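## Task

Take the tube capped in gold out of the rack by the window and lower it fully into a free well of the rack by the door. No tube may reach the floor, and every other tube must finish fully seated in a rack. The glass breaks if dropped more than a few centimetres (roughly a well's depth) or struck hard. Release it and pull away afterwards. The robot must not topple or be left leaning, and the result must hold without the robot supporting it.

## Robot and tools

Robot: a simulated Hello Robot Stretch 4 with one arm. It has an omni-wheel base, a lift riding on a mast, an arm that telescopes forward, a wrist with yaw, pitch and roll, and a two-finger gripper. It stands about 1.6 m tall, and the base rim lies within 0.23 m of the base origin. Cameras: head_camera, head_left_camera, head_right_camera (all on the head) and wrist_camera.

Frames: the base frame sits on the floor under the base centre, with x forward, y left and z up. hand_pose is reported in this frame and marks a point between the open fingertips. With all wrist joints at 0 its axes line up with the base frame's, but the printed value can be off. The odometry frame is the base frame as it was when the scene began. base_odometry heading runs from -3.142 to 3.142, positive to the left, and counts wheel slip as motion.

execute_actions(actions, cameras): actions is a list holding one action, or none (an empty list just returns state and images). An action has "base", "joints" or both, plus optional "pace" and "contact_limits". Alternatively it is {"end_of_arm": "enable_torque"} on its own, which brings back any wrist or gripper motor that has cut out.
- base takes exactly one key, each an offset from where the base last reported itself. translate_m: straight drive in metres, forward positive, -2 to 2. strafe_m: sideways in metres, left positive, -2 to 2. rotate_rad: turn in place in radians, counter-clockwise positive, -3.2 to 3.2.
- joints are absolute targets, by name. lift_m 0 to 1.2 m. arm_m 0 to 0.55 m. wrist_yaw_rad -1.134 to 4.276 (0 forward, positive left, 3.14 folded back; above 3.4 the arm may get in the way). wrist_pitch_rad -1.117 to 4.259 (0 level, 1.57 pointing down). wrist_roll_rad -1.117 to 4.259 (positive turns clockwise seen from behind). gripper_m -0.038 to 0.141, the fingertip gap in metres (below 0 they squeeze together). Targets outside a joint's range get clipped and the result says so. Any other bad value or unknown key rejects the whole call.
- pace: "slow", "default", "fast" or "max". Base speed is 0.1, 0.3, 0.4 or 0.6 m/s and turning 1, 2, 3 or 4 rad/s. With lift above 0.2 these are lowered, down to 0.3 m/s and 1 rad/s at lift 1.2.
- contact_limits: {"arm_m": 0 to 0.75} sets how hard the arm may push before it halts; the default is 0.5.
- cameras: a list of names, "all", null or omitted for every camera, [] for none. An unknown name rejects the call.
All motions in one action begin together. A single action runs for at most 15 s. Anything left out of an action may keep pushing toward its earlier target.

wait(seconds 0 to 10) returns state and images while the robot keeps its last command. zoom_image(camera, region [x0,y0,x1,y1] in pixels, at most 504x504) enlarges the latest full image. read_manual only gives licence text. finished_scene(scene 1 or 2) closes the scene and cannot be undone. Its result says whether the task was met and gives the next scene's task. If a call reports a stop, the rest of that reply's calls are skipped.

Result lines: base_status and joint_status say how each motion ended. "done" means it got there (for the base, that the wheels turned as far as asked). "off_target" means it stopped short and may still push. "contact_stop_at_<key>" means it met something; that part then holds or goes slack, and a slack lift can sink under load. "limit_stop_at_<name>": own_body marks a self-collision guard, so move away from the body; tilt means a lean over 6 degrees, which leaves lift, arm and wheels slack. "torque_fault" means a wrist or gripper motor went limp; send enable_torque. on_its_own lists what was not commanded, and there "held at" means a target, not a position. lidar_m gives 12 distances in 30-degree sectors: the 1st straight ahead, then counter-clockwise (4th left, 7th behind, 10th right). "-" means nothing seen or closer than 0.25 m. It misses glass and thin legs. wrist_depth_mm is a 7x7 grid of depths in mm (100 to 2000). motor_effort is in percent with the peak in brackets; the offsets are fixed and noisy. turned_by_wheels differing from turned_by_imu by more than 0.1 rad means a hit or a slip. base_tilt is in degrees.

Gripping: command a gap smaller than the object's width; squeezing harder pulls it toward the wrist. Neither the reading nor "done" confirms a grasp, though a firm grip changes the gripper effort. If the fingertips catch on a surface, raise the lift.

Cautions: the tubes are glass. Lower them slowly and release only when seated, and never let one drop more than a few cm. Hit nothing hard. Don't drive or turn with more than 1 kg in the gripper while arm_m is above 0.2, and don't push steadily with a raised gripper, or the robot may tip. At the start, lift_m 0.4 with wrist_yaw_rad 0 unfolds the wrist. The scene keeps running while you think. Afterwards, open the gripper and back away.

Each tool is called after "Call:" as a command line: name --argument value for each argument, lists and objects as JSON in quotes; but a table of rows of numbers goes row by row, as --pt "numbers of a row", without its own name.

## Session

Call:
execute_actions --actions '[]'

Scene clock: 0.00 s.
base_odometry: x=+0.000 y=+0.000 heading=+0.000 (m, m, rad; odometry frame)
turned_by_wheels: +0.000 (rad since the last result)
turned_by_imu: +0.000 (rad since the last result)
base_tilt: forward=+0.5 right=-0.1 (deg)
lidar_m: 1.57 1.37 1.37 1.71 1.05 1.06 1.34 1.78 1.82 2.47 1.58 1.60
base_status: not commanded
joint_positions: lift_m=+0.238 arm_m=+0.002 wrist_yaw_rad=+3.227 wrist_pitch_rad=-0.013 wrist_roll_rad=-0.009 gripper_m=+0.057
joint_status: not commanded
motor_effort: lift_m=+20 arm_m=-1 wrist_yaw_rad=+1 wrist_pitch_rad=-6 wrist_roll_rad=+0 gripper_m=-3 wheel_0=+0 wheel_1=+0 wheel_2=+0 (%)
hand_pose: x=-0.1219 y=+0.0624 z=+0.4204 quat_wxyz=(-0.043, +0.007, -0.004, +0.999) (m; base frame)
wrist_depth_mm: - 125 133 - - 1618 960 / - 108 134 - 1983 1618 946 / - 114 135 - 1983 1618 931 / 138 136 202 - 1576 1118 931 / 223 - - - 1397 1138 960 / 224 1430 193 1499 198 1138 931 / 225 946 1008 110 1025 991 960
pictures: head_camera, head_left_camera, head_right_camera, wrist_camera
camera_calibration (this result's frames):
wrist_camera: T_world_to_cam=[[-0.0784906, 0.996653, 0.0228421, -0.0847463], [0.00342965, 0.0231827, -0.999725, 0.47322], [-0.996909, -0.0783907, -0.00523779, 0.110241], [0, 0, 0, 1]] pos_world=[0.101626, 0.082134, 0.475603]
Images, in order (width x height): head_camera 420x560, head_left_camera 420x672, head_right_camera 420x672, wrist_camera 616x392.

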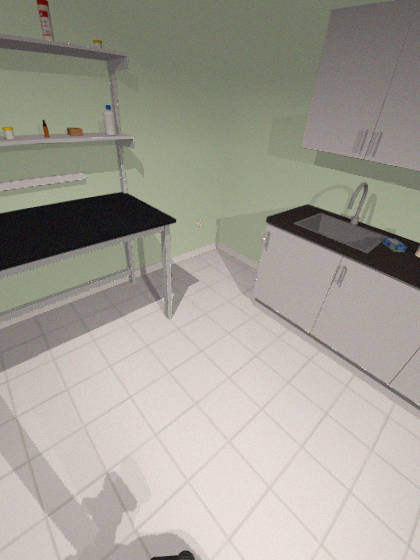

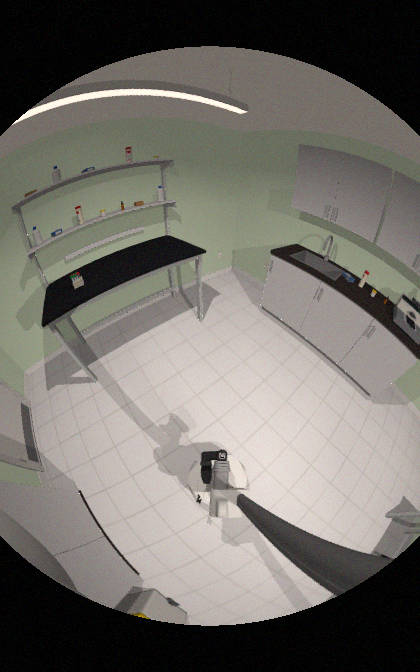

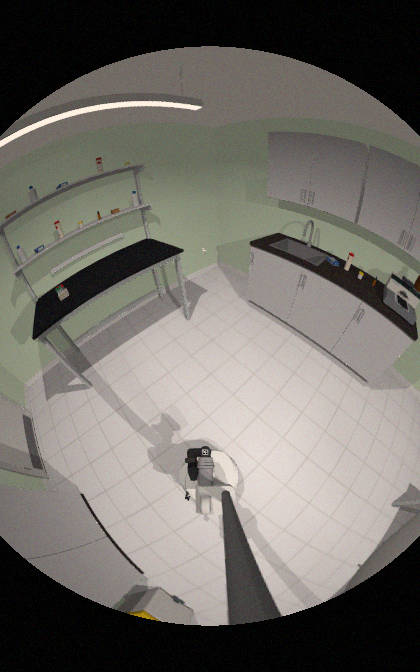

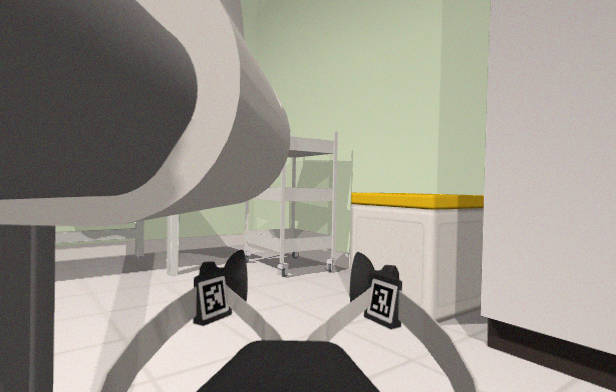

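Call:
execute_actions --actions '[{"base":{"rotate_rad":-2.42},"joints":{"lift_m":0.95,"wrist_yaw_rad":1.0,"wrist_pitch_rad":0.1},"pace":"fast"}]' --cameras '["head_camera","head_left_camera"]'

Scene clock: 9.37 s.
base_odometry: x=+0.000 y=+0.000 heading=-2.420 (m, m, rad; odometry frame)
turned_by_wheels: -2.420 (rad since the last result)
turned_by_imu: -2.418 (rad since the last result)
base_tilt: forward=+0.6 right=-0.1 (deg)
lidar_m: 1.79 1.89 1.65 1.59 1.68 1.45 1.40 1.43 1.10 1.03 1.11 1.83
base_status: done
joint_positions: lift_m=+0.950 arm_m=+0.002 wrist_yaw_rad=+1.000 wrist_pitch_rad=+0.102 wrist_roll_rad=-0.009 gripper_m=+0.057
joint_status: all done
motor_effort: lift_m=+23(24) arm_m=-1(1) wrist_yaw_rad=+1(3) wrist_pitch_rad=-5(5) wrist_roll_rad=+1(0) gripper_m=+0(1) wheel_0=+1(8) wheel_1=+0(8) wheel_2=+0(7) (%)
hand_pose: x=+0.4016 y=+0.1943 z=+1.0986 quat_wxyz=(+0.876, -0.028, +0.043, +0.479) (m; base frame)
wrist_depth_mm: 1499 1708 - - - - - / 1576 1708 - - - - - / 1808 1983 - - - - - / 1499 1576 - - - - - / 1397 1537 - - - - 1499 / 1430 1499 194 - 198 - - / 1430 1537 - 110 - 1983 -
pictures: head_camera, head_left_camera
Images, in order (width x height): head_camera 420x560, head_left_camera 420x672.

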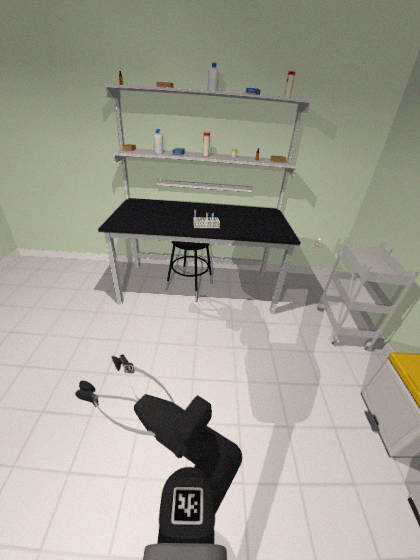

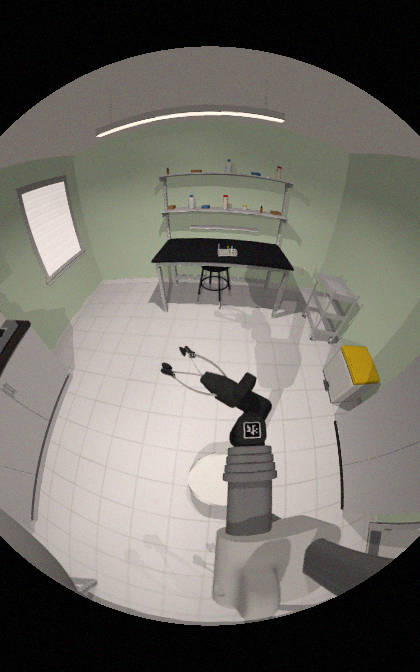

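Call:
execute_actions --actions '[{"base":{"strafe_m":-0.2},"pace":"fast"}]' --cameras '[]'

Call:
execute_actions --actions '[{"base":{"translate_m":1.3},"pace":"fast"}]'

Scene clock: 17.57 s.
base_odometry: x=-0.132 y=+0.150 heading=-2.420 (m, m, rad; odometry frame)
turned_by_wheels: +0.000 (rad since the last result)
turned_by_imu: +0.002 (rad since the last result)
base_tilt: forward=+0.5 right=-0.1 (deg)
lidar_m: 1.78 1.89 1.85 1.78 1.87 1.44 1.41 1.81 0.91 0.84 0.90 1.36
base_status: done
joint_positions: lift_m=+0.950 arm_m=+0.002 wrist_yaw_rad=+1.000 wrist_pitch_rad=+0.102 wrist_roll_rad=-0.009 gripper_m=+0.057
joint_status: not commanded
motor_effort: lift_m=+23(23) arm_m=-1(1) wrist_yaw_rad=+1(0) wrist_pitch_rad=-6(6) wrist_roll_rad=+0(0) gripper_m=-2(2) wheel_0=-2(9) wheel_1=+1(8) wheel_2=+0(1) (%)
hand_pose: x=+0.4016 y=+0.1943 z=+1.0986 quat_wxyz=(+0.876, -0.028, +0.043, +0.479) (m; base frame)
wrist_depth_mm: 1661 1808 - - - - - / 1756 1921 - - - - - / - - - - - - - / 1661 1756 - - - - - / 1576 1756 - - - - 1537 / 1576 1708 194 - 198 - - / 1661 1756 - 110 - 1921 1983
pictures: none
No camera images: the call's "cameras" was empty. Leave "cameras" out to get every camera's image.

Scene clock: 22.60 s.
base_odometry: x=-1.108 y=-0.709 heading=-2.420 (m, m, rad; odometry frame)
turned_by_wheels: +0.000 (rad since the last result)
turned_by_imu: +0.000 (rad since the last result)
base_tilt: forward=+0.5 right=-0.1 (deg)
lidar_m: 0.50 0.53 0.75 2.07 1.83 2.59 3.41 1.27 0.99 0.91 0.70 0.52
base_status: done
joint_positions: lift_m=+0.950 arm_m=+0.002 wrist_yaw_rad=+1.000 wrist_pitch_rad=+0.102 wrist_roll_rad=-0.009 gripper_m=+0.057
joint_status: not commanded
motor_effort: lift_m=+22(23) arm_m=-1(1) wrist_yaw_rad=+1(1) wrist_pitch_rad=-6(5) wrist_roll_rad=-1(0) gripper_m=-4(2) wheel_0=+0(6) wheel_1=+0(8) wheel_2=+0(11) (%)
hand_pose: x=+0.4016 y=+0.1943 z=+1.0986 quat_wxyz=(+0.876, -0.028, +0.043, +0.479) (m; base frame)
wrist_depth_mm: 1863 - - 1808 1308 1060 904 / 1921 - - 1863 1336 1008 878 / 1921 - - 1921 1281 1025 878 / 1983 - - 1921 1366 1118 917 / - - - 1983 1336 1138 904 / - - 193 960 198 976 917 / - 1921 976 110 732 691 732
pictures: head_camera, head_left_camera, head_right_camera, wrist_camera
camera_calibration (this result's frames):
wrist_camera: T_world_to_cam=[[0.838754, -0.544002, 0.0235313, -0.260467], [-0.045768, -0.113497, -0.992484, 1.18477], [0.542583, 0.831373, -0.120094, -0.0228083], [0, 0, 0, 1]] pos_world=[0.285067, 0.0117358, 1.17925]
Images, in order (width x height): head_camera 420x560, head_left_camera 420x672, head_right_camera 420x672, wrist_camera 616x392.

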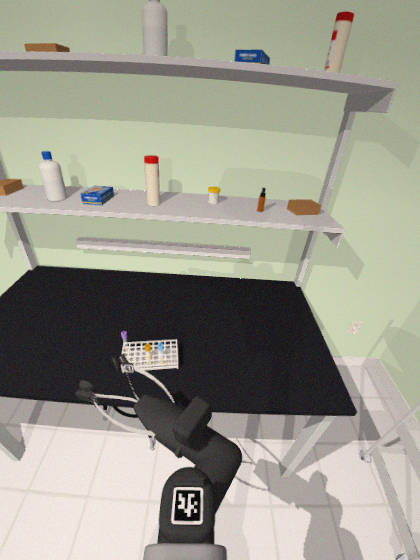

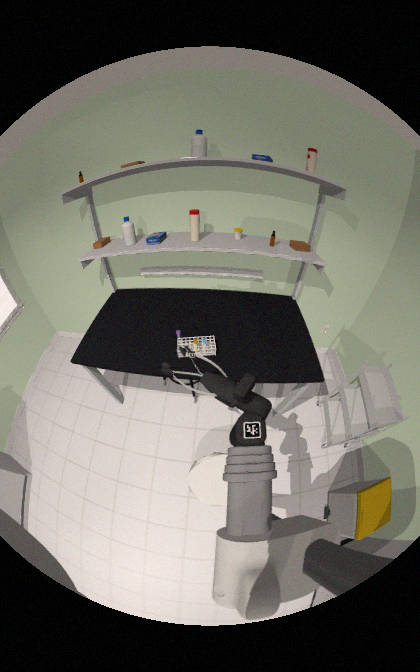

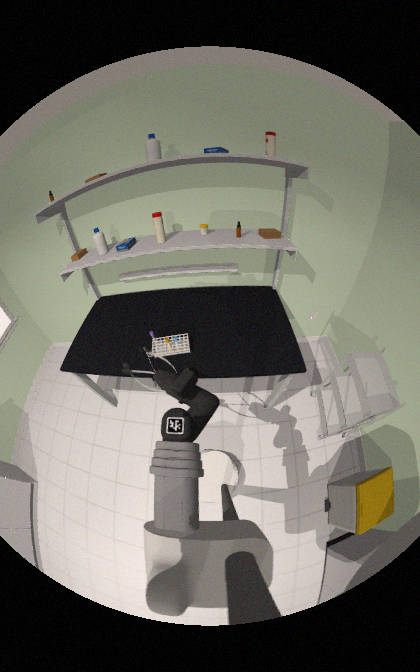

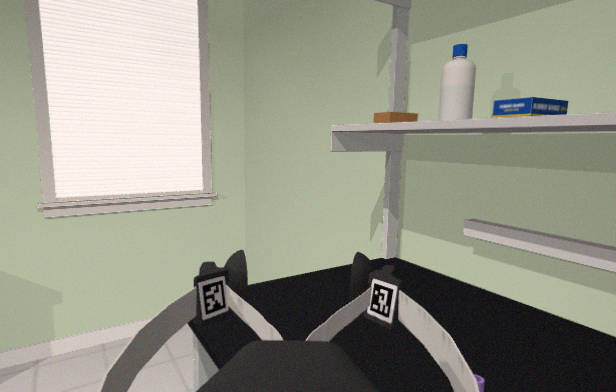

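Call:
zoom_image --camera "head_camera" --region '[105, 310, 195, 400]'

Region (105, 310, 195, 400) of head_camera's 420x560 image, scaled by 5.600, with more detail than that image has.

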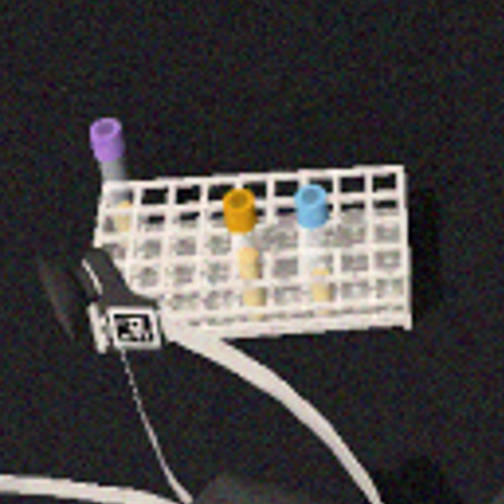

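Call:
execute_actions --actions '[{"base":{"strafe_m":0.44},"joints":{"wrist_yaw_rad":-0.8,"gripper_m":0.045},"pace":"fast"}]'

Call:
zoom_image --camera "head_camera" --region '[230, 310, 330, 410]'

Scene clock: 49.87 s.
base_odometry: x=-0.817 y=-1.039 heading=-2.420 (m, m, rad; odometry frame)
turned_by_wheels: +0.000 (rad since the last result)
turned_by_imu: +0.001 (rad since the last result)
base_tilt: forward=+0.6 right=-0.1 (deg)
lidar_m: 0.51 0.53 0.75 1.91 1.46 1.95 3.41 1.86 1.45 1.36 0.72 0.52
base_status: done
joint_positions: lift_m=+0.950 arm_m=+0.002 wrist_yaw_rad=-0.800 wrist_pitch_rad=+0.102 wrist_roll_rad=-0.009 gripper_m=+0.045
joint_status: all done
motor_effort: lift_m=+22(22) arm_m=-1(1) wrist_yaw_rad=+0(6) wrist_pitch_rad=-5(5) wrist_roll_rad=+0(0) gripper_m=+1(5) wheel_0=+2(10) wheel_1=+1(9) wheel_2=-1(1) (%)
hand_pose: x=+0.3104 y=-0.2667 z=+1.0986 quat_wxyz=(+0.920, +0.016, +0.049, -0.389) (m; base frame)
wrist_depth_mm: 931 1118 1281 1576 1863 1618 1397 / 960 1118 1308 1618 1863 1618 1430 / 960 1118 1281 1661 1921 1708 1430 / 976 1138 1366 1708 1983 1661 1464 / 976 1160 1308 1661 1983 1661 1464 / 917 931 191 960 194 1661 1281 / 699 549 715 110 809 1336 1366
pictures: head_camera, head_left_camera, head_right_camera, wrist_camera
camera_calibration (this result's frames):
wrist_camera: T_world_to_cam=[[-0.72009, -0.693481, 0.0235322, 0.00922989], [-0.100201, 0.0703677, -0.992476, 1.1942], [0.686607, -0.71703, -0.120159, -0.0476509], [0, 0, 0, 1]] pos_world=[0.159024, -0.111799, 1.17927]
Images, in order (width x height): head_camera 420x560, head_left_camera 420x672, head_right_camera 420x672, wrist_camera 616x392.

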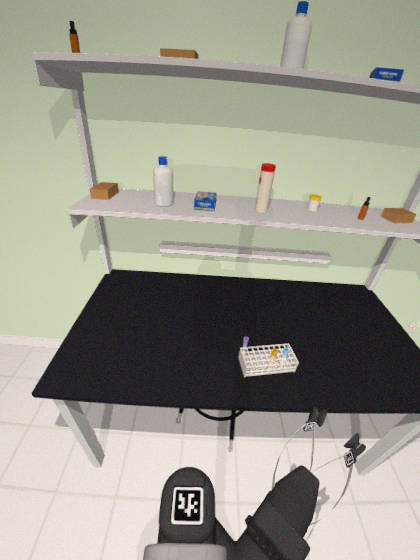

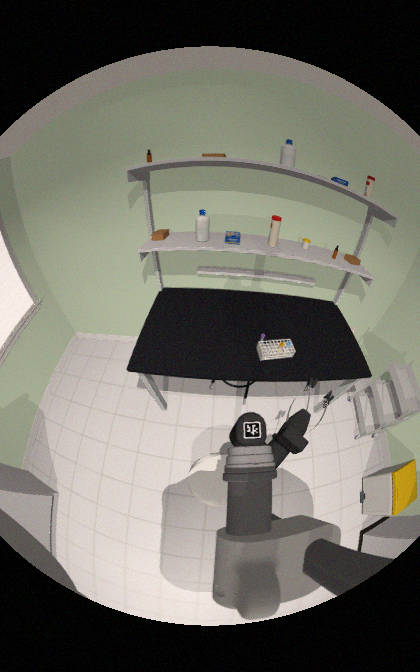

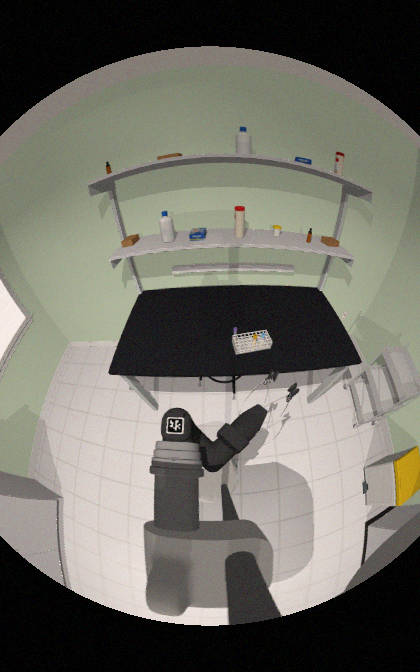

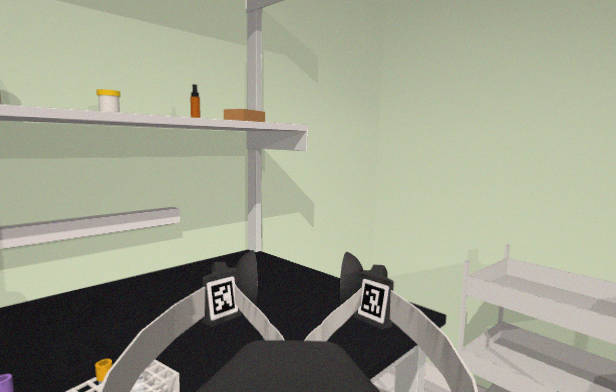

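Region (230, 310, 330, 410) of head_camera's 420x560 image, scaled by 5.040, with more detail than that image has.

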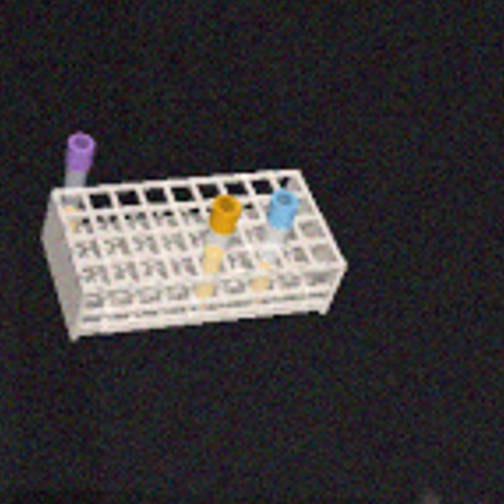

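Call:
execute_actions --actions '[{"joints":{"arm_m":0.345,"lift_m":0.80}}]' --cameras '["head_camera","wrist_camera","head_right_camera"]'

Call:
zoom_image --camera "head_camera" --region '[230, 300, 320, 390]'

Scene clock: 62.93 s.
base_odometry: x=-0.817 y=-1.039 heading=-2.420 (m, m, rad; odometry frame)
turned_by_wheels: +0.000 (rad since the last result)
turned_by_imu: +0.002 (rad since the last result)
base_tilt: forward=+0.6 right=-0.1 (deg)
lidar_m: 0.50 0.55 0.74 1.90 1.44 1.95 3.40 1.87 1.45 1.35 0.73 0.53
base_status: not commanded
joint_positions: lift_m=+0.800 arm_m=+0.344 wrist_yaw_rad=-0.800 wrist_pitch_rad=+0.102 wrist_roll_rad=-0.009 gripper_m=+0.045
joint_status: all done
motor_effort: lift_m=+18(21) arm_m=+5(5) wrist_yaw_rad=+0(0) wrist_pitch_rad=-5(7) wrist_roll_rad=+1(0) gripper_m=-6(2) wheel_0=+2(2) wheel_1=+1(1) wheel_2=-1(1) (%)
hand_pose: x=+0.6522 y=-0.2667 z=+0.9490 quat_wxyz=(+0.920, +0.016, +0.049, -0.389) (m; base frame)
wrist_depth_mm: 647 654 640 778 1430 1661 1397 / 676 778 917 1060 1336 1661 1430 / 683 788 946 1118 1464 1661 1430 / 661 768 946 1160 1576 1661 1464 / 707 798 904 904 917 1661 1464 / 585 585 191 597 194 615 627 / 442 404 445 110 452 442 466
pictures: head_camera, head_right_camera, wrist_camera
camera_calibration (this result's frames):
wrist_camera: T_world_to_cam=[[-0.720198, -0.693369, 0.0235323, 0.259004], [-0.1002, 0.0703934, -0.992474, 1.07996], [0.686495, -0.717136, -0.120173, -0.300307], [0, 0, 0, 1]] pos_world=[0.500906, -0.111798, 1.02965]
Images, in order (width x height): head_camera 420x560, head_right_camera 420x672, wrist_camera 616x392.

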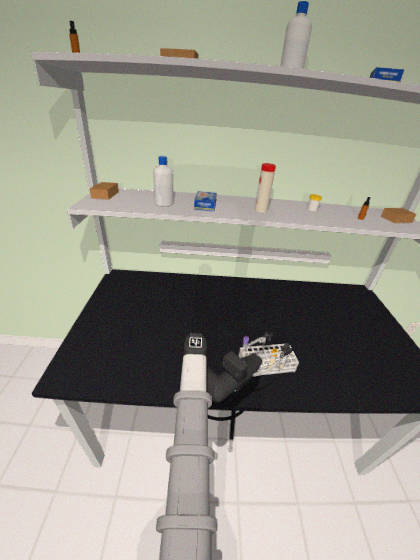

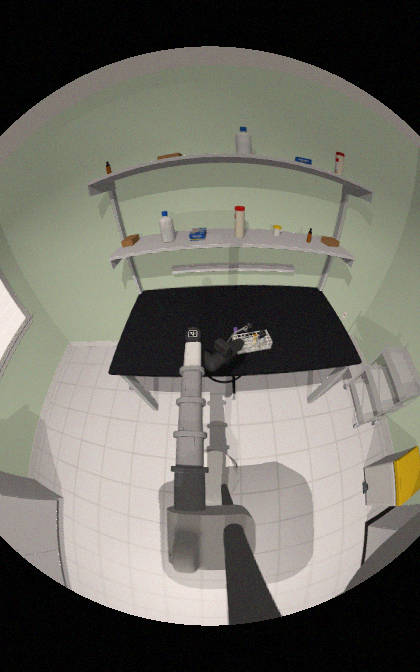

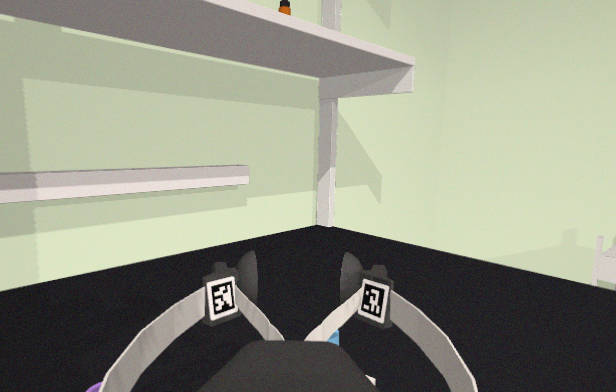

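Region (230, 300, 320, 390) of head_camera's 420x560 image, scaled by 5.600, with more detail than that image has.

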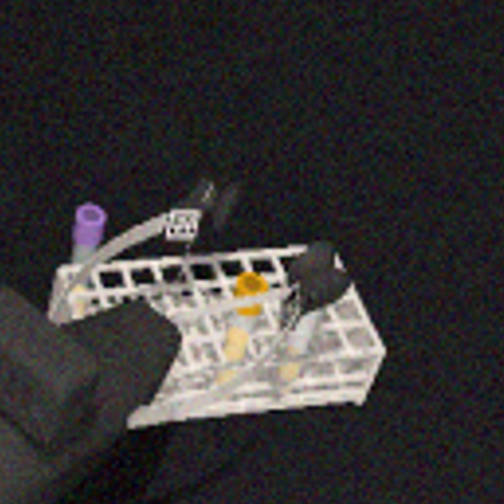

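Call:
execute_actions --actions '[{"joints":{"gripper_m":0.035,"lift_m":0.775},"pace":"slow"}]' --cameras '["head_camera","wrist_camera"]'

Call:
zoom_image --camera "head_camera" --region '[240, 320, 310, 390]'

Scene clock: 72.00 s.
base_odometry: x=-0.817 y=-1.039 heading=-2.420 (m, m, rad; odometry frame)
turned_by_wheels: +0.000 (rad since the last result)
turned_by_imu: +0.001 (rad since the last result)
base_tilt: forward=+0.6 right=-0.1 (deg)
lidar_m: 0.52 0.52 0.75 1.92 1.46 1.95 3.40 1.88 1.44 1.36 0.72 0.54
base_status: not commanded
joint_positions: lift_m=+0.775 arm_m=+0.344 wrist_yaw_rad=-0.800 wrist_pitch_rad=+0.102 wrist_roll_rad=-0.009 gripper_m=+0.035
joint_status: all done
motor_effort: lift_m=+17(16) arm_m=+5(5) wrist_yaw_rad=+0(0) wrist_pitch_rad=-6(5) wrist_roll_rad=+0(0) gripper_m=-1(2) wheel_0=+2(2) wheel_1=+1(1) wheel_2=-1(0) (%)
hand_pose: x=+0.6522 y=-0.2667 z=+0.9240 quat_wxyz=(+0.920, +0.016, +0.049, -0.389) (m; base frame)
wrist_depth_mm: 654 732 723 788 1430 1618 1430 / 676 768 917 1078 1397 1618 1430 / 668 778 917 1118 1499 1618 1430 / 683 778 931 1182 1576 1708 1464 / 691 778 798 809 831 842 1430 / 525 530 191 286 195 559 569 / 397 204 404 110 394 407 424
pictures: head_camera, wrist_camera
camera_calibration (this result's frames):
wrist_camera: T_world_to_cam=[[-0.720198, -0.693369, 0.0235322, 0.259593], [-0.1002, 0.0703934, -0.992474, 1.05517], [0.686495, -0.717136, -0.120173, -0.30331], [0, 0, 0, 1]] pos_world=[0.500906, -0.111798, 1.00467]
Images, in order (width x height): head_camera 420x560, wrist_camera 616x392.

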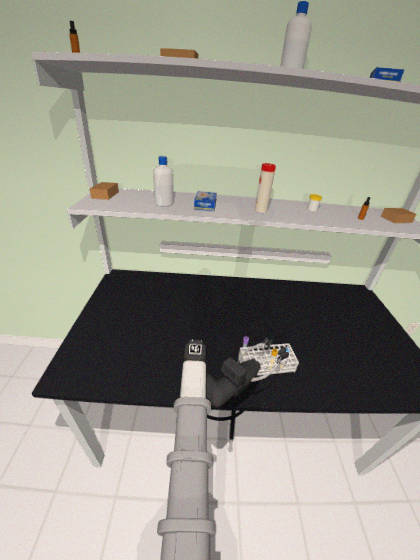

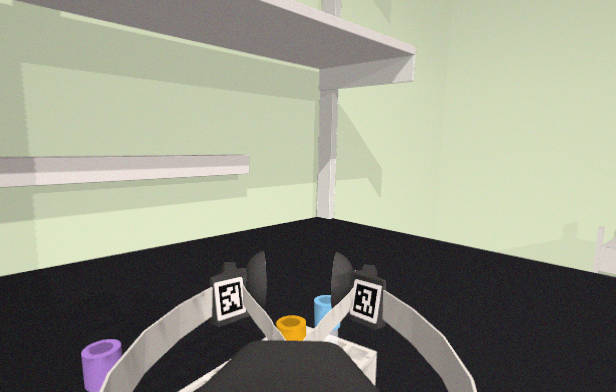

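Region (240, 320, 310, 390) of head_camera's 420x560 image, scaled by 7.200, with more detail than that image has.

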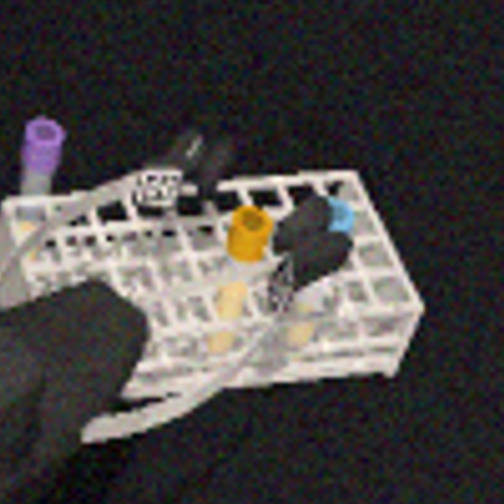

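Call:
execute_actions --actions '[{"joints":{"lift_m":0.757,"arm_m":0.349},"pace":"slow"}]' --cameras '["wrist_camera"]'

Call:
execute_actions --actions '[{"joints":{"gripper_m":0.0}}]' --cameras '["wrist_camera"]'

Scene clock: 86.47 s.
base_odometry: x=-0.817 y=-1.039 heading=-2.420 (m, m, rad; odometry frame)
turned_by_wheels: +0.000 (rad since the last result)
turned_by_imu: +0.001 (rad since the last result)
base_tilt: forward=+0.5 right=-0.1 (deg)
lidar_m: 0.50 0.52 0.75 1.92 1.43 1.96 3.41 1.87 1.43 1.35 0.72 0.53
base_status: not commanded
joint_positions: lift_m=+0.757 arm_m=+0.348 wrist_yaw_rad=-0.800 wrist_pitch_rad=+0.102 wrist_roll_rad=-0.009 gripper_m=+0.035
joint_status: all done
motor_effort: lift_m=+18(18) arm_m=+5(6) wrist_yaw_rad=+0(1) wrist_pitch_rad=-6(5) wrist_roll_rad=+0(0) gripper_m=-5(0) wheel_0=+2(2) wheel_1=+1(1) wheel_2=-1(0) (%)
hand_pose: x=+0.6562 y=-0.2667 z=+0.9060 quat_wxyz=(+0.920, +0.016, +0.049, -0.389) (m; base frame)
wrist_depth_mm: 661 723 788 778 1366 1618 1430 / 668 778 917 1098 1397 1618 1397 / 661 759 904 1138 1499 1661 1397 / 691 798 946 1138 1576 1661 1464 / 676 732 741 750 759 768 1229 / 488 492 192 236 195 512 521 / 366 200 353 110 343 377 389
pictures: wrist_camera
camera_calibration (this result's frames):
wrist_camera: T_world_to_cam=[[-0.720198, -0.693369, 0.0235323, 0.262884], [-0.1002, 0.0703934, -0.992474, 1.03769], [0.686494, -0.717136, -0.120173, -0.308207], [0, 0, 0, 1]] pos_world=[0.504887, -0.111798, 0.986655]
Images, in order (width x height): wrist_camera 616x392.

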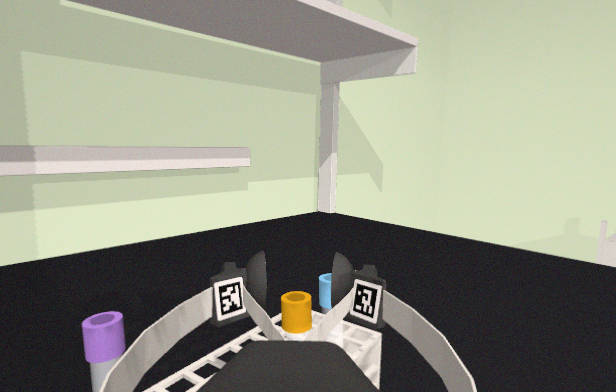

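Scene clock: 87.60 s.
base_odometry: x=-0.817 y=-1.039 heading=-2.420 (m, m, rad; odometry frame)
turned_by_wheels: +0.000 (rad since the last result)
turned_by_imu: +0.000 (rad since the last result)
base_tilt: forward=+0.6 right=-0.1 (deg)
lidar_m: 0.50 0.55 0.76 1.91 1.42 1.96 3.38 1.87 1.46 1.34 0.73 0.53
base_status: not commanded
joint_positions: lift_m=+0.757 arm_m=+0.348 wrist_yaw_rad=-0.800 wrist_pitch_rad=+0.102 wrist_roll_rad=-0.009 gripper_m=+0.000
joint_status: all done
motor_effort: lift_m=+18(18) arm_m=+6(5) wrist_yaw_rad=+0(0) wrist_pitch_rad=-6(5) wrist_roll_rad=+0(0) gripper_m=-6(3) wheel_0=+2(2) wheel_1=+1(1) wheel_2=-1(0) (%)
hand_pose: x=+0.6562 y=-0.2667 z=+0.9061 quat_wxyz=(+0.920, +0.016, +0.049, -0.389) (m; base frame)
wrist_depth_mm: 668 732 788 778 1336 1661 1430 / 668 778 917 1098 1430 1661 1397 / 654 759 917 1118 1537 1661 1430 / 683 798 960 1138 1537 1661 1430 / 668 723 741 750 759 788 1229 / 488 484 185 195 445 508 521 / 366 199 304 110 329 384 387
pictures: wrist_camera
camera_calibration (this result's frames):
wrist_camera: T_world_to_cam=[[-0.7202, -0.693367, 0.0235318, 0.262885], [-0.10013, 0.0703214, -0.992486, 1.03766], [0.686503, -0.717145, -0.120072, -0.308306], [0, 0, 0, 1]] pos_world=[0.504884, -0.111794, 0.986662]
Images, in order (width x height): wrist_camera 616x392.

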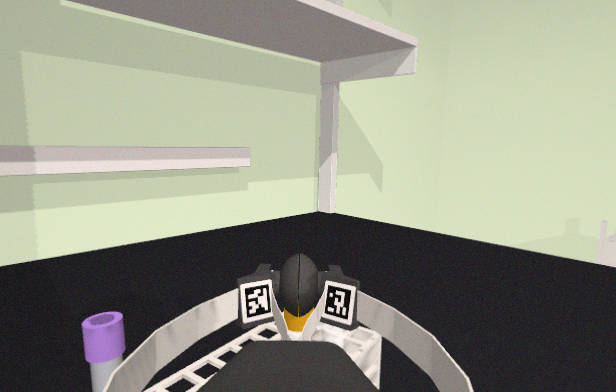

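Call:
execute_actions --actions '[{"joints":{"gripper_m":0.035}}]' --cameras '[]'

Call:
execute_actions --actions '[{"base":{"strafe_m":0.0},"joints":{"arm_m":0.349,"lift_m":0.750},"pace":"slow"}]' --cameras '["head_camera","wrist_camera"]'

Call:
zoom_image --camera "head_camera" --region '[240, 320, 310, 390]'

Scene clock: 98.73 s.
base_odometry: x=-0.817 y=-1.039 heading=-2.420 (m, m, rad; odometry frame)
turned_by_wheels: +0.000 (rad since the last result)
turned_by_imu: +0.001 (rad since the last result)
base_tilt: forward=+0.5 right=-0.1 (deg)
lidar_m: 0.51 0.53 0.75 1.90 1.45 1.94 3.39 1.88 1.44 1.36 0.72 0.53
base_status: not commanded
joint_positions: lift_m=+0.757 arm_m=+0.348 wrist_yaw_rad=-0.800 wrist_pitch_rad=+0.102 wrist_roll_rad=-0.009 gripper_m=+0.035
joint_status: all done
motor_effort: lift_m=+18(18) arm_m=+6(6) wrist_yaw_rad=+1(0) wrist_pitch_rad=-7(4) wrist_roll_rad=+1(0) gripper_m=-2(7) wheel_0=+2(2) wheel_1=+1(1) wheel_2=+0(0) (%)
hand_pose: x=+0.6562 y=-0.2667 z=+0.9061 quat_wxyz=(+0.920, +0.016, +0.049, -0.389) (m; base frame)
wrist_depth_mm: 668 741 788 778 1308 1576 1430 / 668 778 917 1098 1397 1661 1430 / 654 759 931 1138 1537 1661 1464 / 691 798 976 1160 1576 1708 1464 / 676 723 741 750 759 778 1229 / 488 492 192 272 195 517 521 / 368 200 355 110 345 377 392
pictures: none
No camera images: the call's "cameras" was empty. Leave "cameras" out to get every camera's image.

Scene clock: 99.40 s.
base_odometry: x=-0.817 y=-1.039 heading=-2.420 (m, m, rad; odometry frame)
turned_by_wheels: +0.000 (rad since the last result)
turned_by_imu: +0.000 (rad since the last result)
base_tilt: forward=+0.5 right=-0.1 (deg)
lidar_m: 0.51 0.53 0.75 1.92 1.44 1.94 3.40 1.87 1.44 1.35 0.73 0.54
base_status: done
joint_positions: lift_m=+0.750 arm_m=+0.348 wrist_yaw_rad=-0.800 wrist_pitch_rad=+0.102 wrist_roll_rad=-0.009 gripper_m=+0.035
joint_status: all done
motor_effort: lift_m=+17(15) arm_m=+6(8) wrist_yaw_rad=+0(0) wrist_pitch_rad=-3(6) wrist_roll_rad=+0(0) gripper_m=-2(4) wheel_0=+0(3) wheel_1=+0(1) wheel_2=+0(1) (%)
hand_pose: x=+0.6562 y=-0.2667 z=+0.8991 quat_wxyz=(+0.920, +0.016, +0.049, -0.389) (m; base frame)
wrist_depth_mm: 661 750 820 788 1281 1618 1397 / 676 768 917 1098 1430 1661 1430 / 654 759 917 1098 1499 1661 1464 / 691 809 960 1138 1576 1661 1430 / 676 707 707 723 741 759 1060 / 469 473 193 240 195 496 504 / 355 236 294 110 336 364 375
pictures: head_camera, wrist_camera
camera_calibration (this result's frames):
wrist_camera: T_world_to_cam=[[-0.7202, -0.693368, 0.0235319, 0.26305], [-0.10013, 0.0703213, -0.992486, 1.03073], [0.686503, -0.717145, -0.120072, -0.309145], [0, 0, 0, 1]] pos_world=[0.504885, -0.111794, 0.979677]
Images, in order (width x height): head_camera 420x560, wrist_camera 616x392.

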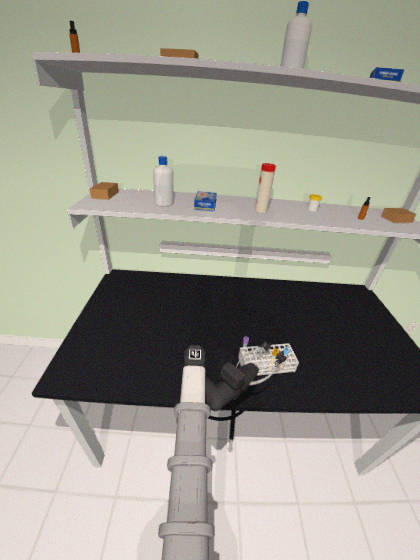

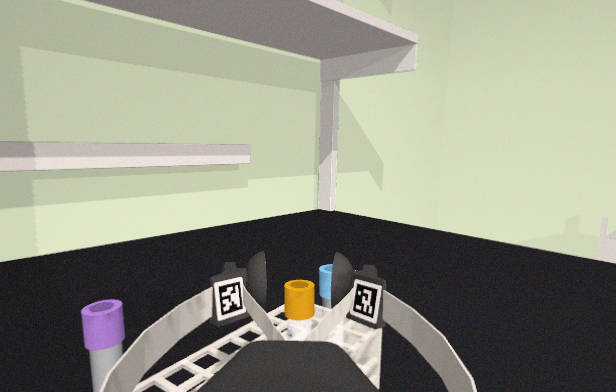

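Region (240, 320, 310, 390) of head_camera's 420x560 image, scaled by 7.200, with more detail than that image has.

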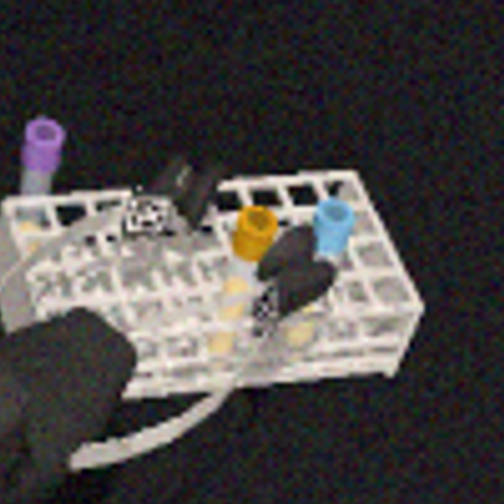

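Call:
execute_actions --actions '[{"base":{"strafe_m":-0.011},"joints":{"arm_m":0.361,"lift_m":0.754},"pace":"slow"}]' --cameras '["wrist_camera"]'

Call:
execute_actions --actions '[{"joints":{"gripper_m":0.0}}]' --cameras '["wrist_camera"]'

Scene clock: 105.67 s.
base_odometry: x=-0.825 y=-1.031 heading=-2.420 (m, m, rad; odometry frame)
turned_by_wheels: +0.000 (rad since the last result)
turned_by_imu: +0.001 (rad since the last result)
base_tilt: forward=+0.5 right=-0.1 (deg)
lidar_m: 0.51 0.54 0.76 1.92 1.44 1.96 3.42 1.86 1.43 1.34 0.73 0.52
base_status: done
joint_positions: lift_m=+0.754 arm_m=+0.360 wrist_yaw_rad=-0.800 wrist_pitch_rad=+0.102 wrist_roll_rad=-0.009 gripper_m=+0.035
joint_status: all done
motor_effort: lift_m=+23(24) arm_m=+6(3) wrist_yaw_rad=+0(0) wrist_pitch_rad=-5(4) wrist_roll_rad=-1(0) gripper_m=-2(3) wheel_0=+1(6) wheel_1=+0(3) wheel_2=+0(0) (%)
hand_pose: x=+0.6682 y=-0.2667 z=+0.9026 quat_wxyz=(+0.920, +0.016, +0.049, -0.389) (m; base frame)
wrist_depth_mm: 661 732 809 778 1281 1618 1397 / 661 759 904 1078 1366 1661 1430 / 647 750 878 1118 1464 1661 1430 / 683 798 931 1118 1537 1661 1464 / 661 715 732 741 759 768 1397 / 477 480 191 233 195 508 512 / 345 189 364 110 319 368 382
pictures: wrist_camera
camera_calibration (this result's frames):
wrist_camera: T_world_to_cam=[[-0.7202, -0.693368, 0.0235318, 0.271605], [-0.10013, 0.0703213, -0.992486, 1.03543], [0.686503, -0.717145, -0.120072, -0.316956], [0, 0, 0, 1]] pos_world=[0.516879, -0.111794, 0.983197]
Images, in order (width x height): wrist_camera 616x392.

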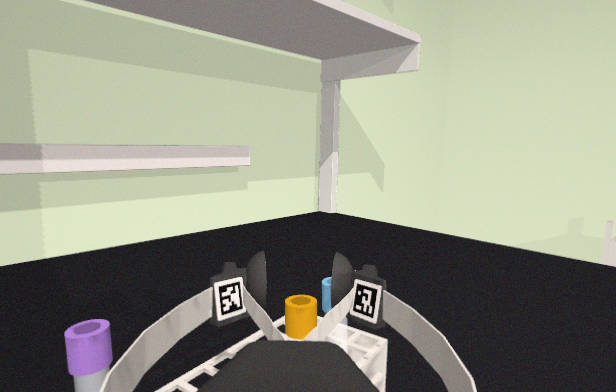

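Scene clock: 106.80 s.
base_odometry: x=-0.825 y=-1.031 heading=-2.420 (m, m, rad; odometry frame)
turned_by_wheels: +0.000 (rad since the last result)
turned_by_imu: +0.000 (rad since the last result)
base_tilt: forward=+0.6 right=-0.1 (deg)
lidar_m: 0.49 0.54 0.75 1.91 1.47 1.95 3.39 1.85 1.43 1.35 0.74 0.54
base_status: not commanded
joint_positions: lift_m=+0.754 arm_m=+0.360 wrist_yaw_rad=-0.800 wrist_pitch_rad=+0.102 wrist_roll_rad=-0.009 gripper_m=+0.000
joint_status: all done
motor_effort: lift_m=+23(23) arm_m=+5(6) wrist_yaw_rad=+0(0) wrist_pitch_rad=-4(5) wrist_roll_rad=+0(1) gripper_m=-11(11) wheel_0=+1(1) wheel_1=+0(0) wheel_2=+0(0) (%)
hand_pose: x=+0.6682 y=-0.2668 z=+0.9026 quat_wxyz=(+0.920, +0.016, +0.049, -0.389) (m; base frame)
wrist_depth_mm: 654 732 809 778 1255 1618 1430 / 668 759 904 1098 1397 1618 1430 / 640 750 891 1098 1499 1661 1430 / 676 788 931 1138 1537 1661 1430 / 661 707 723 741 750 768 1397 / 480 480 185 213 185 508 517 / 345 167 366 110 340 359 384
pictures: wrist_camera
camera_calibration (this result's frames):
wrist_camera: T_world_to_cam=[[-0.72026, -0.693305, 0.0235318, 0.271638], [-0.100124, 0.07033, -0.992486, 1.03542], [0.686441, -0.717204, -0.120072, -0.316924], [0, 0, 0, 1]] pos_world=[0.51687, -0.111793, 0.983197]
Images, in order (width x height): wrist_camera 616x392.

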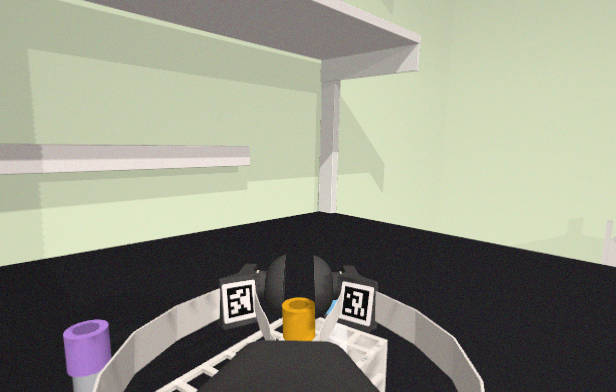

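Gripped. Lift.

Call:
execute_actions --actions '[{"joints":{"lift_m":0.83},"pace":"slow"}]' --cameras '["wrist_camera","head_camera"]'

Call:
zoom_image --camera "head_camera" --region '[235, 310, 315, 390]'

Scene clock: 111.97 s.
base_odometry: x=-0.825 y=-1.031 heading=-2.420 (m, m, rad; odometry frame)
turned_by_wheels: +0.000 (rad since the last result)
turned_by_imu: +0.001 (rad since the last result)
base_tilt: forward=+0.5 right=-0.1 (deg)
lidar_m: 0.51 0.54 0.75 1.93 1.46 1.95 3.40 1.86 1.45 1.34 0.71 0.53
base_status: not commanded
joint_positions: lift_m=+0.830 arm_m=+0.360 wrist_yaw_rad=-0.800 wrist_pitch_rad=+0.102 wrist_roll_rad=-0.009 gripper_m=+0.000
joint_status: all done
motor_effort: lift_m=+23(23) arm_m=+6(6) wrist_yaw_rad=+0(0) wrist_pitch_rad=-6(7) wrist_roll_rad=+1(1) gripper_m=-9(12) wheel_0=+1(1) wheel_1=+0(0) wheel_2=+0(0) (%)
hand_pose: x=+0.6682 y=-0.2668 z=+0.9786 quat_wxyz=(+0.920, +0.016, +0.049, -0.389) (m; base frame)
wrist_depth_mm: 564 549 591 1042 1397 1618 1397 / 661 768 854 1025 1025 1618 1430 / 661 768 917 1098 1464 1618 1464 / 647 759 917 1138 1537 1708 1464 / 691 788 917 991 1397 1661 1464 / 647 661 186 213 185 691 699 / 492 300 496 110 508 488 521
pictures: head_camera, wrist_camera
camera_calibration (this result's frames):
wrist_camera: T_world_to_cam=[[-0.720258, -0.693307, 0.0235323, 0.269851], [-0.100198, 0.0704066, -0.992473, 1.11088], [0.686432, -0.717195, -0.120179, -0.307689], [0, 0, 0, 1]] pos_world=[0.516878, -0.111797, 1.05919]
Images, in order (width x height): head_camera 420x560, wrist_camera 616x392.

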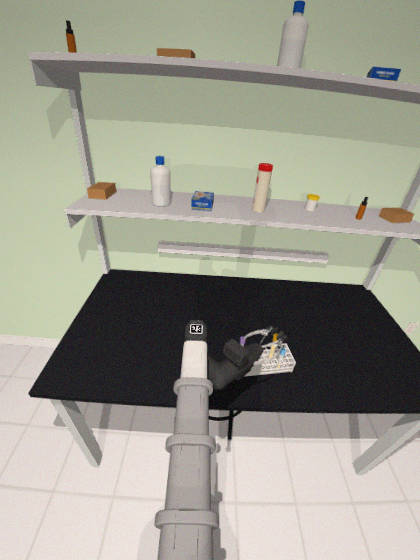

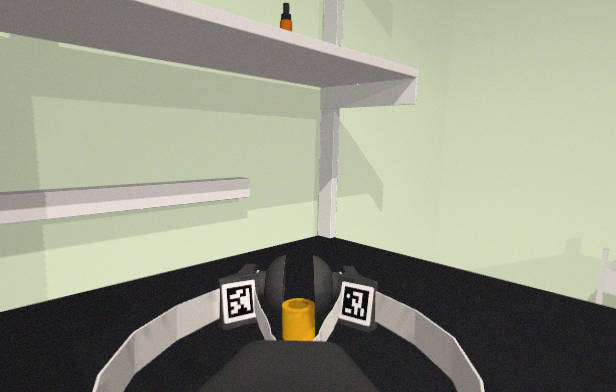

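Region (235, 310, 315, 390) of head_camera's 420x560 image, scaled by 6.300, with more detail than that image has.

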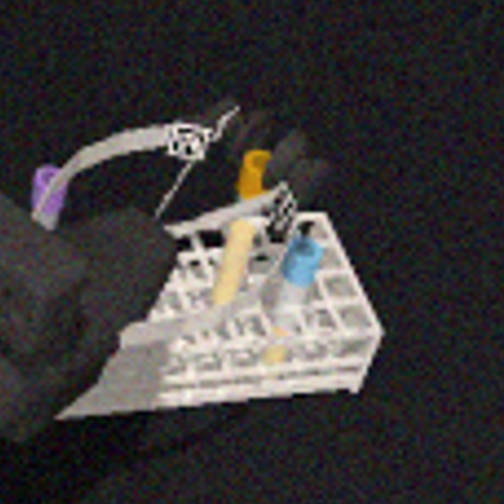

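Call:
execute_actions --actions '[{"base":{"translate_m":-0.5},"joints":{"lift_m":0.9,"arm_m":0.01,"gripper_m":-0.01}}]' --cameras '[]'

Call:
execute_actions --actions '[{"base":{"rotate_rad":3.14}}]' --cameras '["wrist_camera","head_camera"]'

Scene clock: 120.83 s.
base_odometry: x=-0.449 y=-0.700 heading=-2.420 (m, m, rad; odometry frame)
turned_by_wheels: +0.000 (rad since the last result)
turned_by_imu: +0.003 (rad since the last result)
base_tilt: forward=+0.6 right=-0.1 (deg)
lidar_m: 1.00 1.06 2.01 1.35 1.40 1.97 2.85 2.33 1.36 1.37 1.48 0.39
base_status: done
joint_positions: lift_m=+0.900 arm_m=+0.011 wrist_yaw_rad=-0.800 wrist_pitch_rad=+0.102 wrist_roll_rad=-0.009 gripper_m=-0.010
joint_status: all done
motor_effort: lift_m=+23(24) arm_m=-6(7) wrist_yaw_rad=+2(1) wrist_pitch_rad=-8(6) wrist_roll_rad=+0(0) gripper_m=-8(13) wheel_0=-1(6) wheel_1=+1(6) wheel_2=-2(7) (%)
hand_pose: x=+0.3190 y=-0.2668 z=+1.0486 quat_wxyz=(+0.920, +0.016, +0.049, -0.389) (m; base frame)
wrist_depth_mm: 1336 1537 1863 - 1863 1576 1397 / 1308 1537 1921 - 1863 1618 1397 / 1397 1576 1921 - 1983 1661 1397 / 1366 1618 1921 - 1921 1661 1430 / 1182 1229 1229 - 1808 1618 1464 / 820 878 185 212 184 1618 1430 / 1464 1618 1921 110 1708 1618 1499
pictures: none
No camera images: the call's "cameras" was empty. Leave "cameras" out to get every camera's image.

Scene clock: 123.77 s.
base_odometry: x=-0.449 y=-0.700 heading=+0.720 (m, m, rad; odometry frame)
turned_by_wheels: +3.140 (rad since the last result)
turned_by_imu: +3.141 (rad since the last result)
base_tilt: forward=+0.6 right=-0.1 (deg)
lidar_m: 2.17 2.25 1.36 1.37 1.49 1.04 1.00 1.05 2.05 1.34 1.38 0.40
base_status: done
joint_positions: lift_m=+0.900 arm_m=+0.011 wrist_yaw_rad=-0.800 wrist_pitch_rad=+0.102 wrist_roll_rad=-0.009 gripper_m=-0.010
joint_status: not commanded
motor_effort: lift_m=+22(23) arm_m=-5(6) wrist_yaw_rad=+1(2) wrist_pitch_rad=-6(6) wrist_roll_rad=+0(0) gripper_m=-12(15) wheel_0=-2(5) wheel_1=+1(6) wheel_2=-1(8) (%)
hand_pose: x=+0.3191 y=-0.2668 z=+1.0486 quat_wxyz=(+0.920, +0.016, +0.049, -0.389) (m; base frame)
wrist_depth_mm: - - - 1983 1661 1397 1255 / - - - - 1756 1618 1464 / - - - - - 1808 1499 / - - - 1863 1537 1499 1160 / - - - 1661 1397 1255 1060 / - - 184 211 183 1281 1098 / 1983 1808 1921 110 1499 1205 1098
pictures: head_camera, wrist_camera
camera_calibration (this result's frames):
wrist_camera: T_world_to_cam=[[-0.720389, -0.693171, 0.0235318, 0.0168571], [-0.100312, 0.070559, -0.992451, 1.14545], [0.686278, -0.717311, -0.120363, -0.0594773], [0, 0, 0, 1]] pos_world=[0.167864, -0.111801, 1.12925]
Images, in order (width x height): head_camera 420x560, wrist_camera 616x392.

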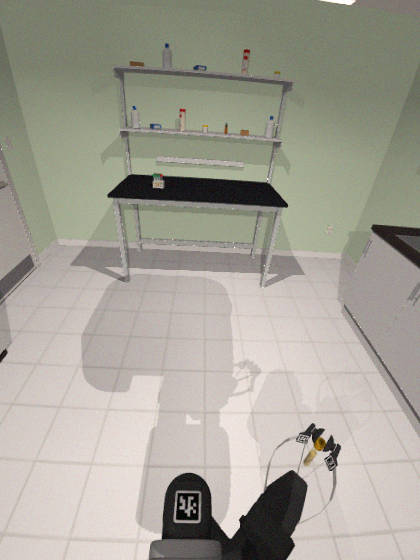

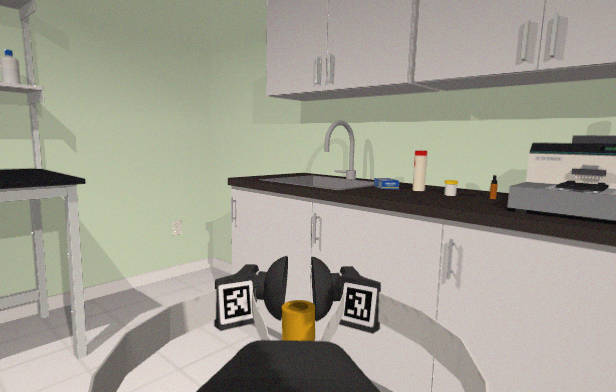

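Call:
execute_actions --actions '[{"base":{"translate_m":1.78},"joints":{"lift_m":1.1},"pace":"fast"}]' --cameras '["head_left_camera","head_camera"]'

Scene clock: 136.23 s.
base_odometry: x=+0.889 y=+0.474 heading=+0.720 (m, m, rad; odometry frame)
turned_by_wheels: +0.000 (rad since the last result)
turned_by_imu: +0.000 (rad since the last result)
base_tilt: forward=+0.5 right=-0.1 (deg)
lidar_m: 0.40 0.43 0.58 1.77 1.44 1.88 3.57 1.93 1.39 1.31 0.59 0.39
base_status: done
joint_positions: lift_m=+1.100 arm_m=+0.011 wrist_yaw_rad=-0.800 wrist_pitch_rad=+0.102 wrist_roll_rad=-0.009 gripper_m=-0.010
joint_status: all done
motor_effort: lift_m=+22(25) arm_m=-5(6) wrist_yaw_rad=+1(1) wrist_pitch_rad=-7(6) wrist_roll_rad=+1(0) gripper_m=-11(14) wheel_0=+1(5) wheel_1=-1(4) wheel_2=+1(12) (%)
hand_pose: x=+0.3191 y=-0.2668 z=+1.2486 quat_wxyz=(+0.920, +0.016, +0.049, -0.389) (m; base frame)
wrist_depth_mm: 854 991 1182 1499 1863 1708 1499 / 842 991 1205 1499 1921 1756 1537 / 878 1008 1098 1576 1921 1808 1537 / 891 1025 1229 1576 1983 1808 1537 / 891 1060 1281 1576 - 1756 1537 / 891 931 185 211 184 1863 1537 / 699 640 707 110 732 1708 1618
pictures: head_camera, head_left_camera
Images, in order (width x height): head_camera 420x560, head_left_camera 420x672.

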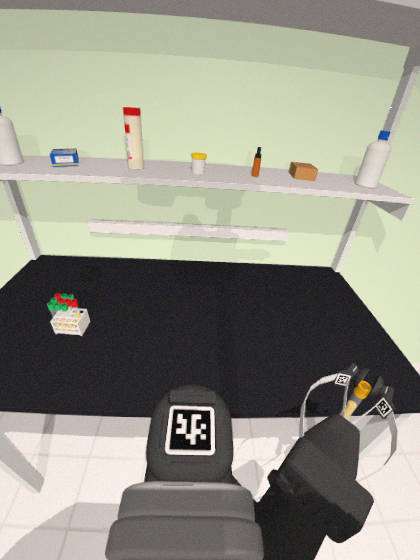

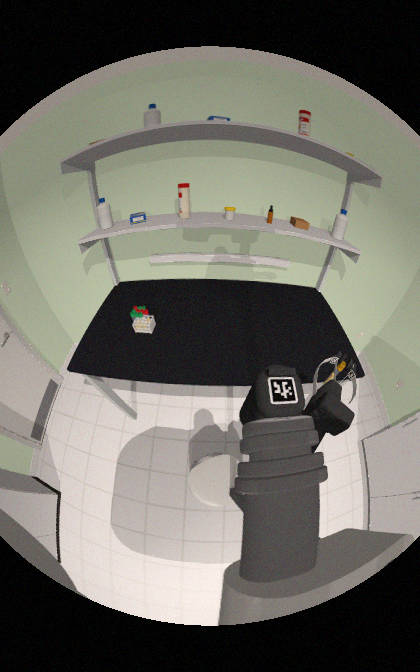

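Call:
zoom_image --camera "head_camera" --region '[30, 275, 110, 355]'

Region (30, 275, 110, 355) of head_camera's 420x560 image, scaled by 6.300, with more detail than that image has.

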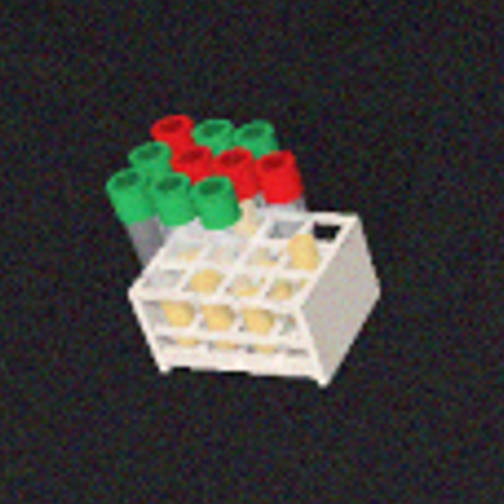

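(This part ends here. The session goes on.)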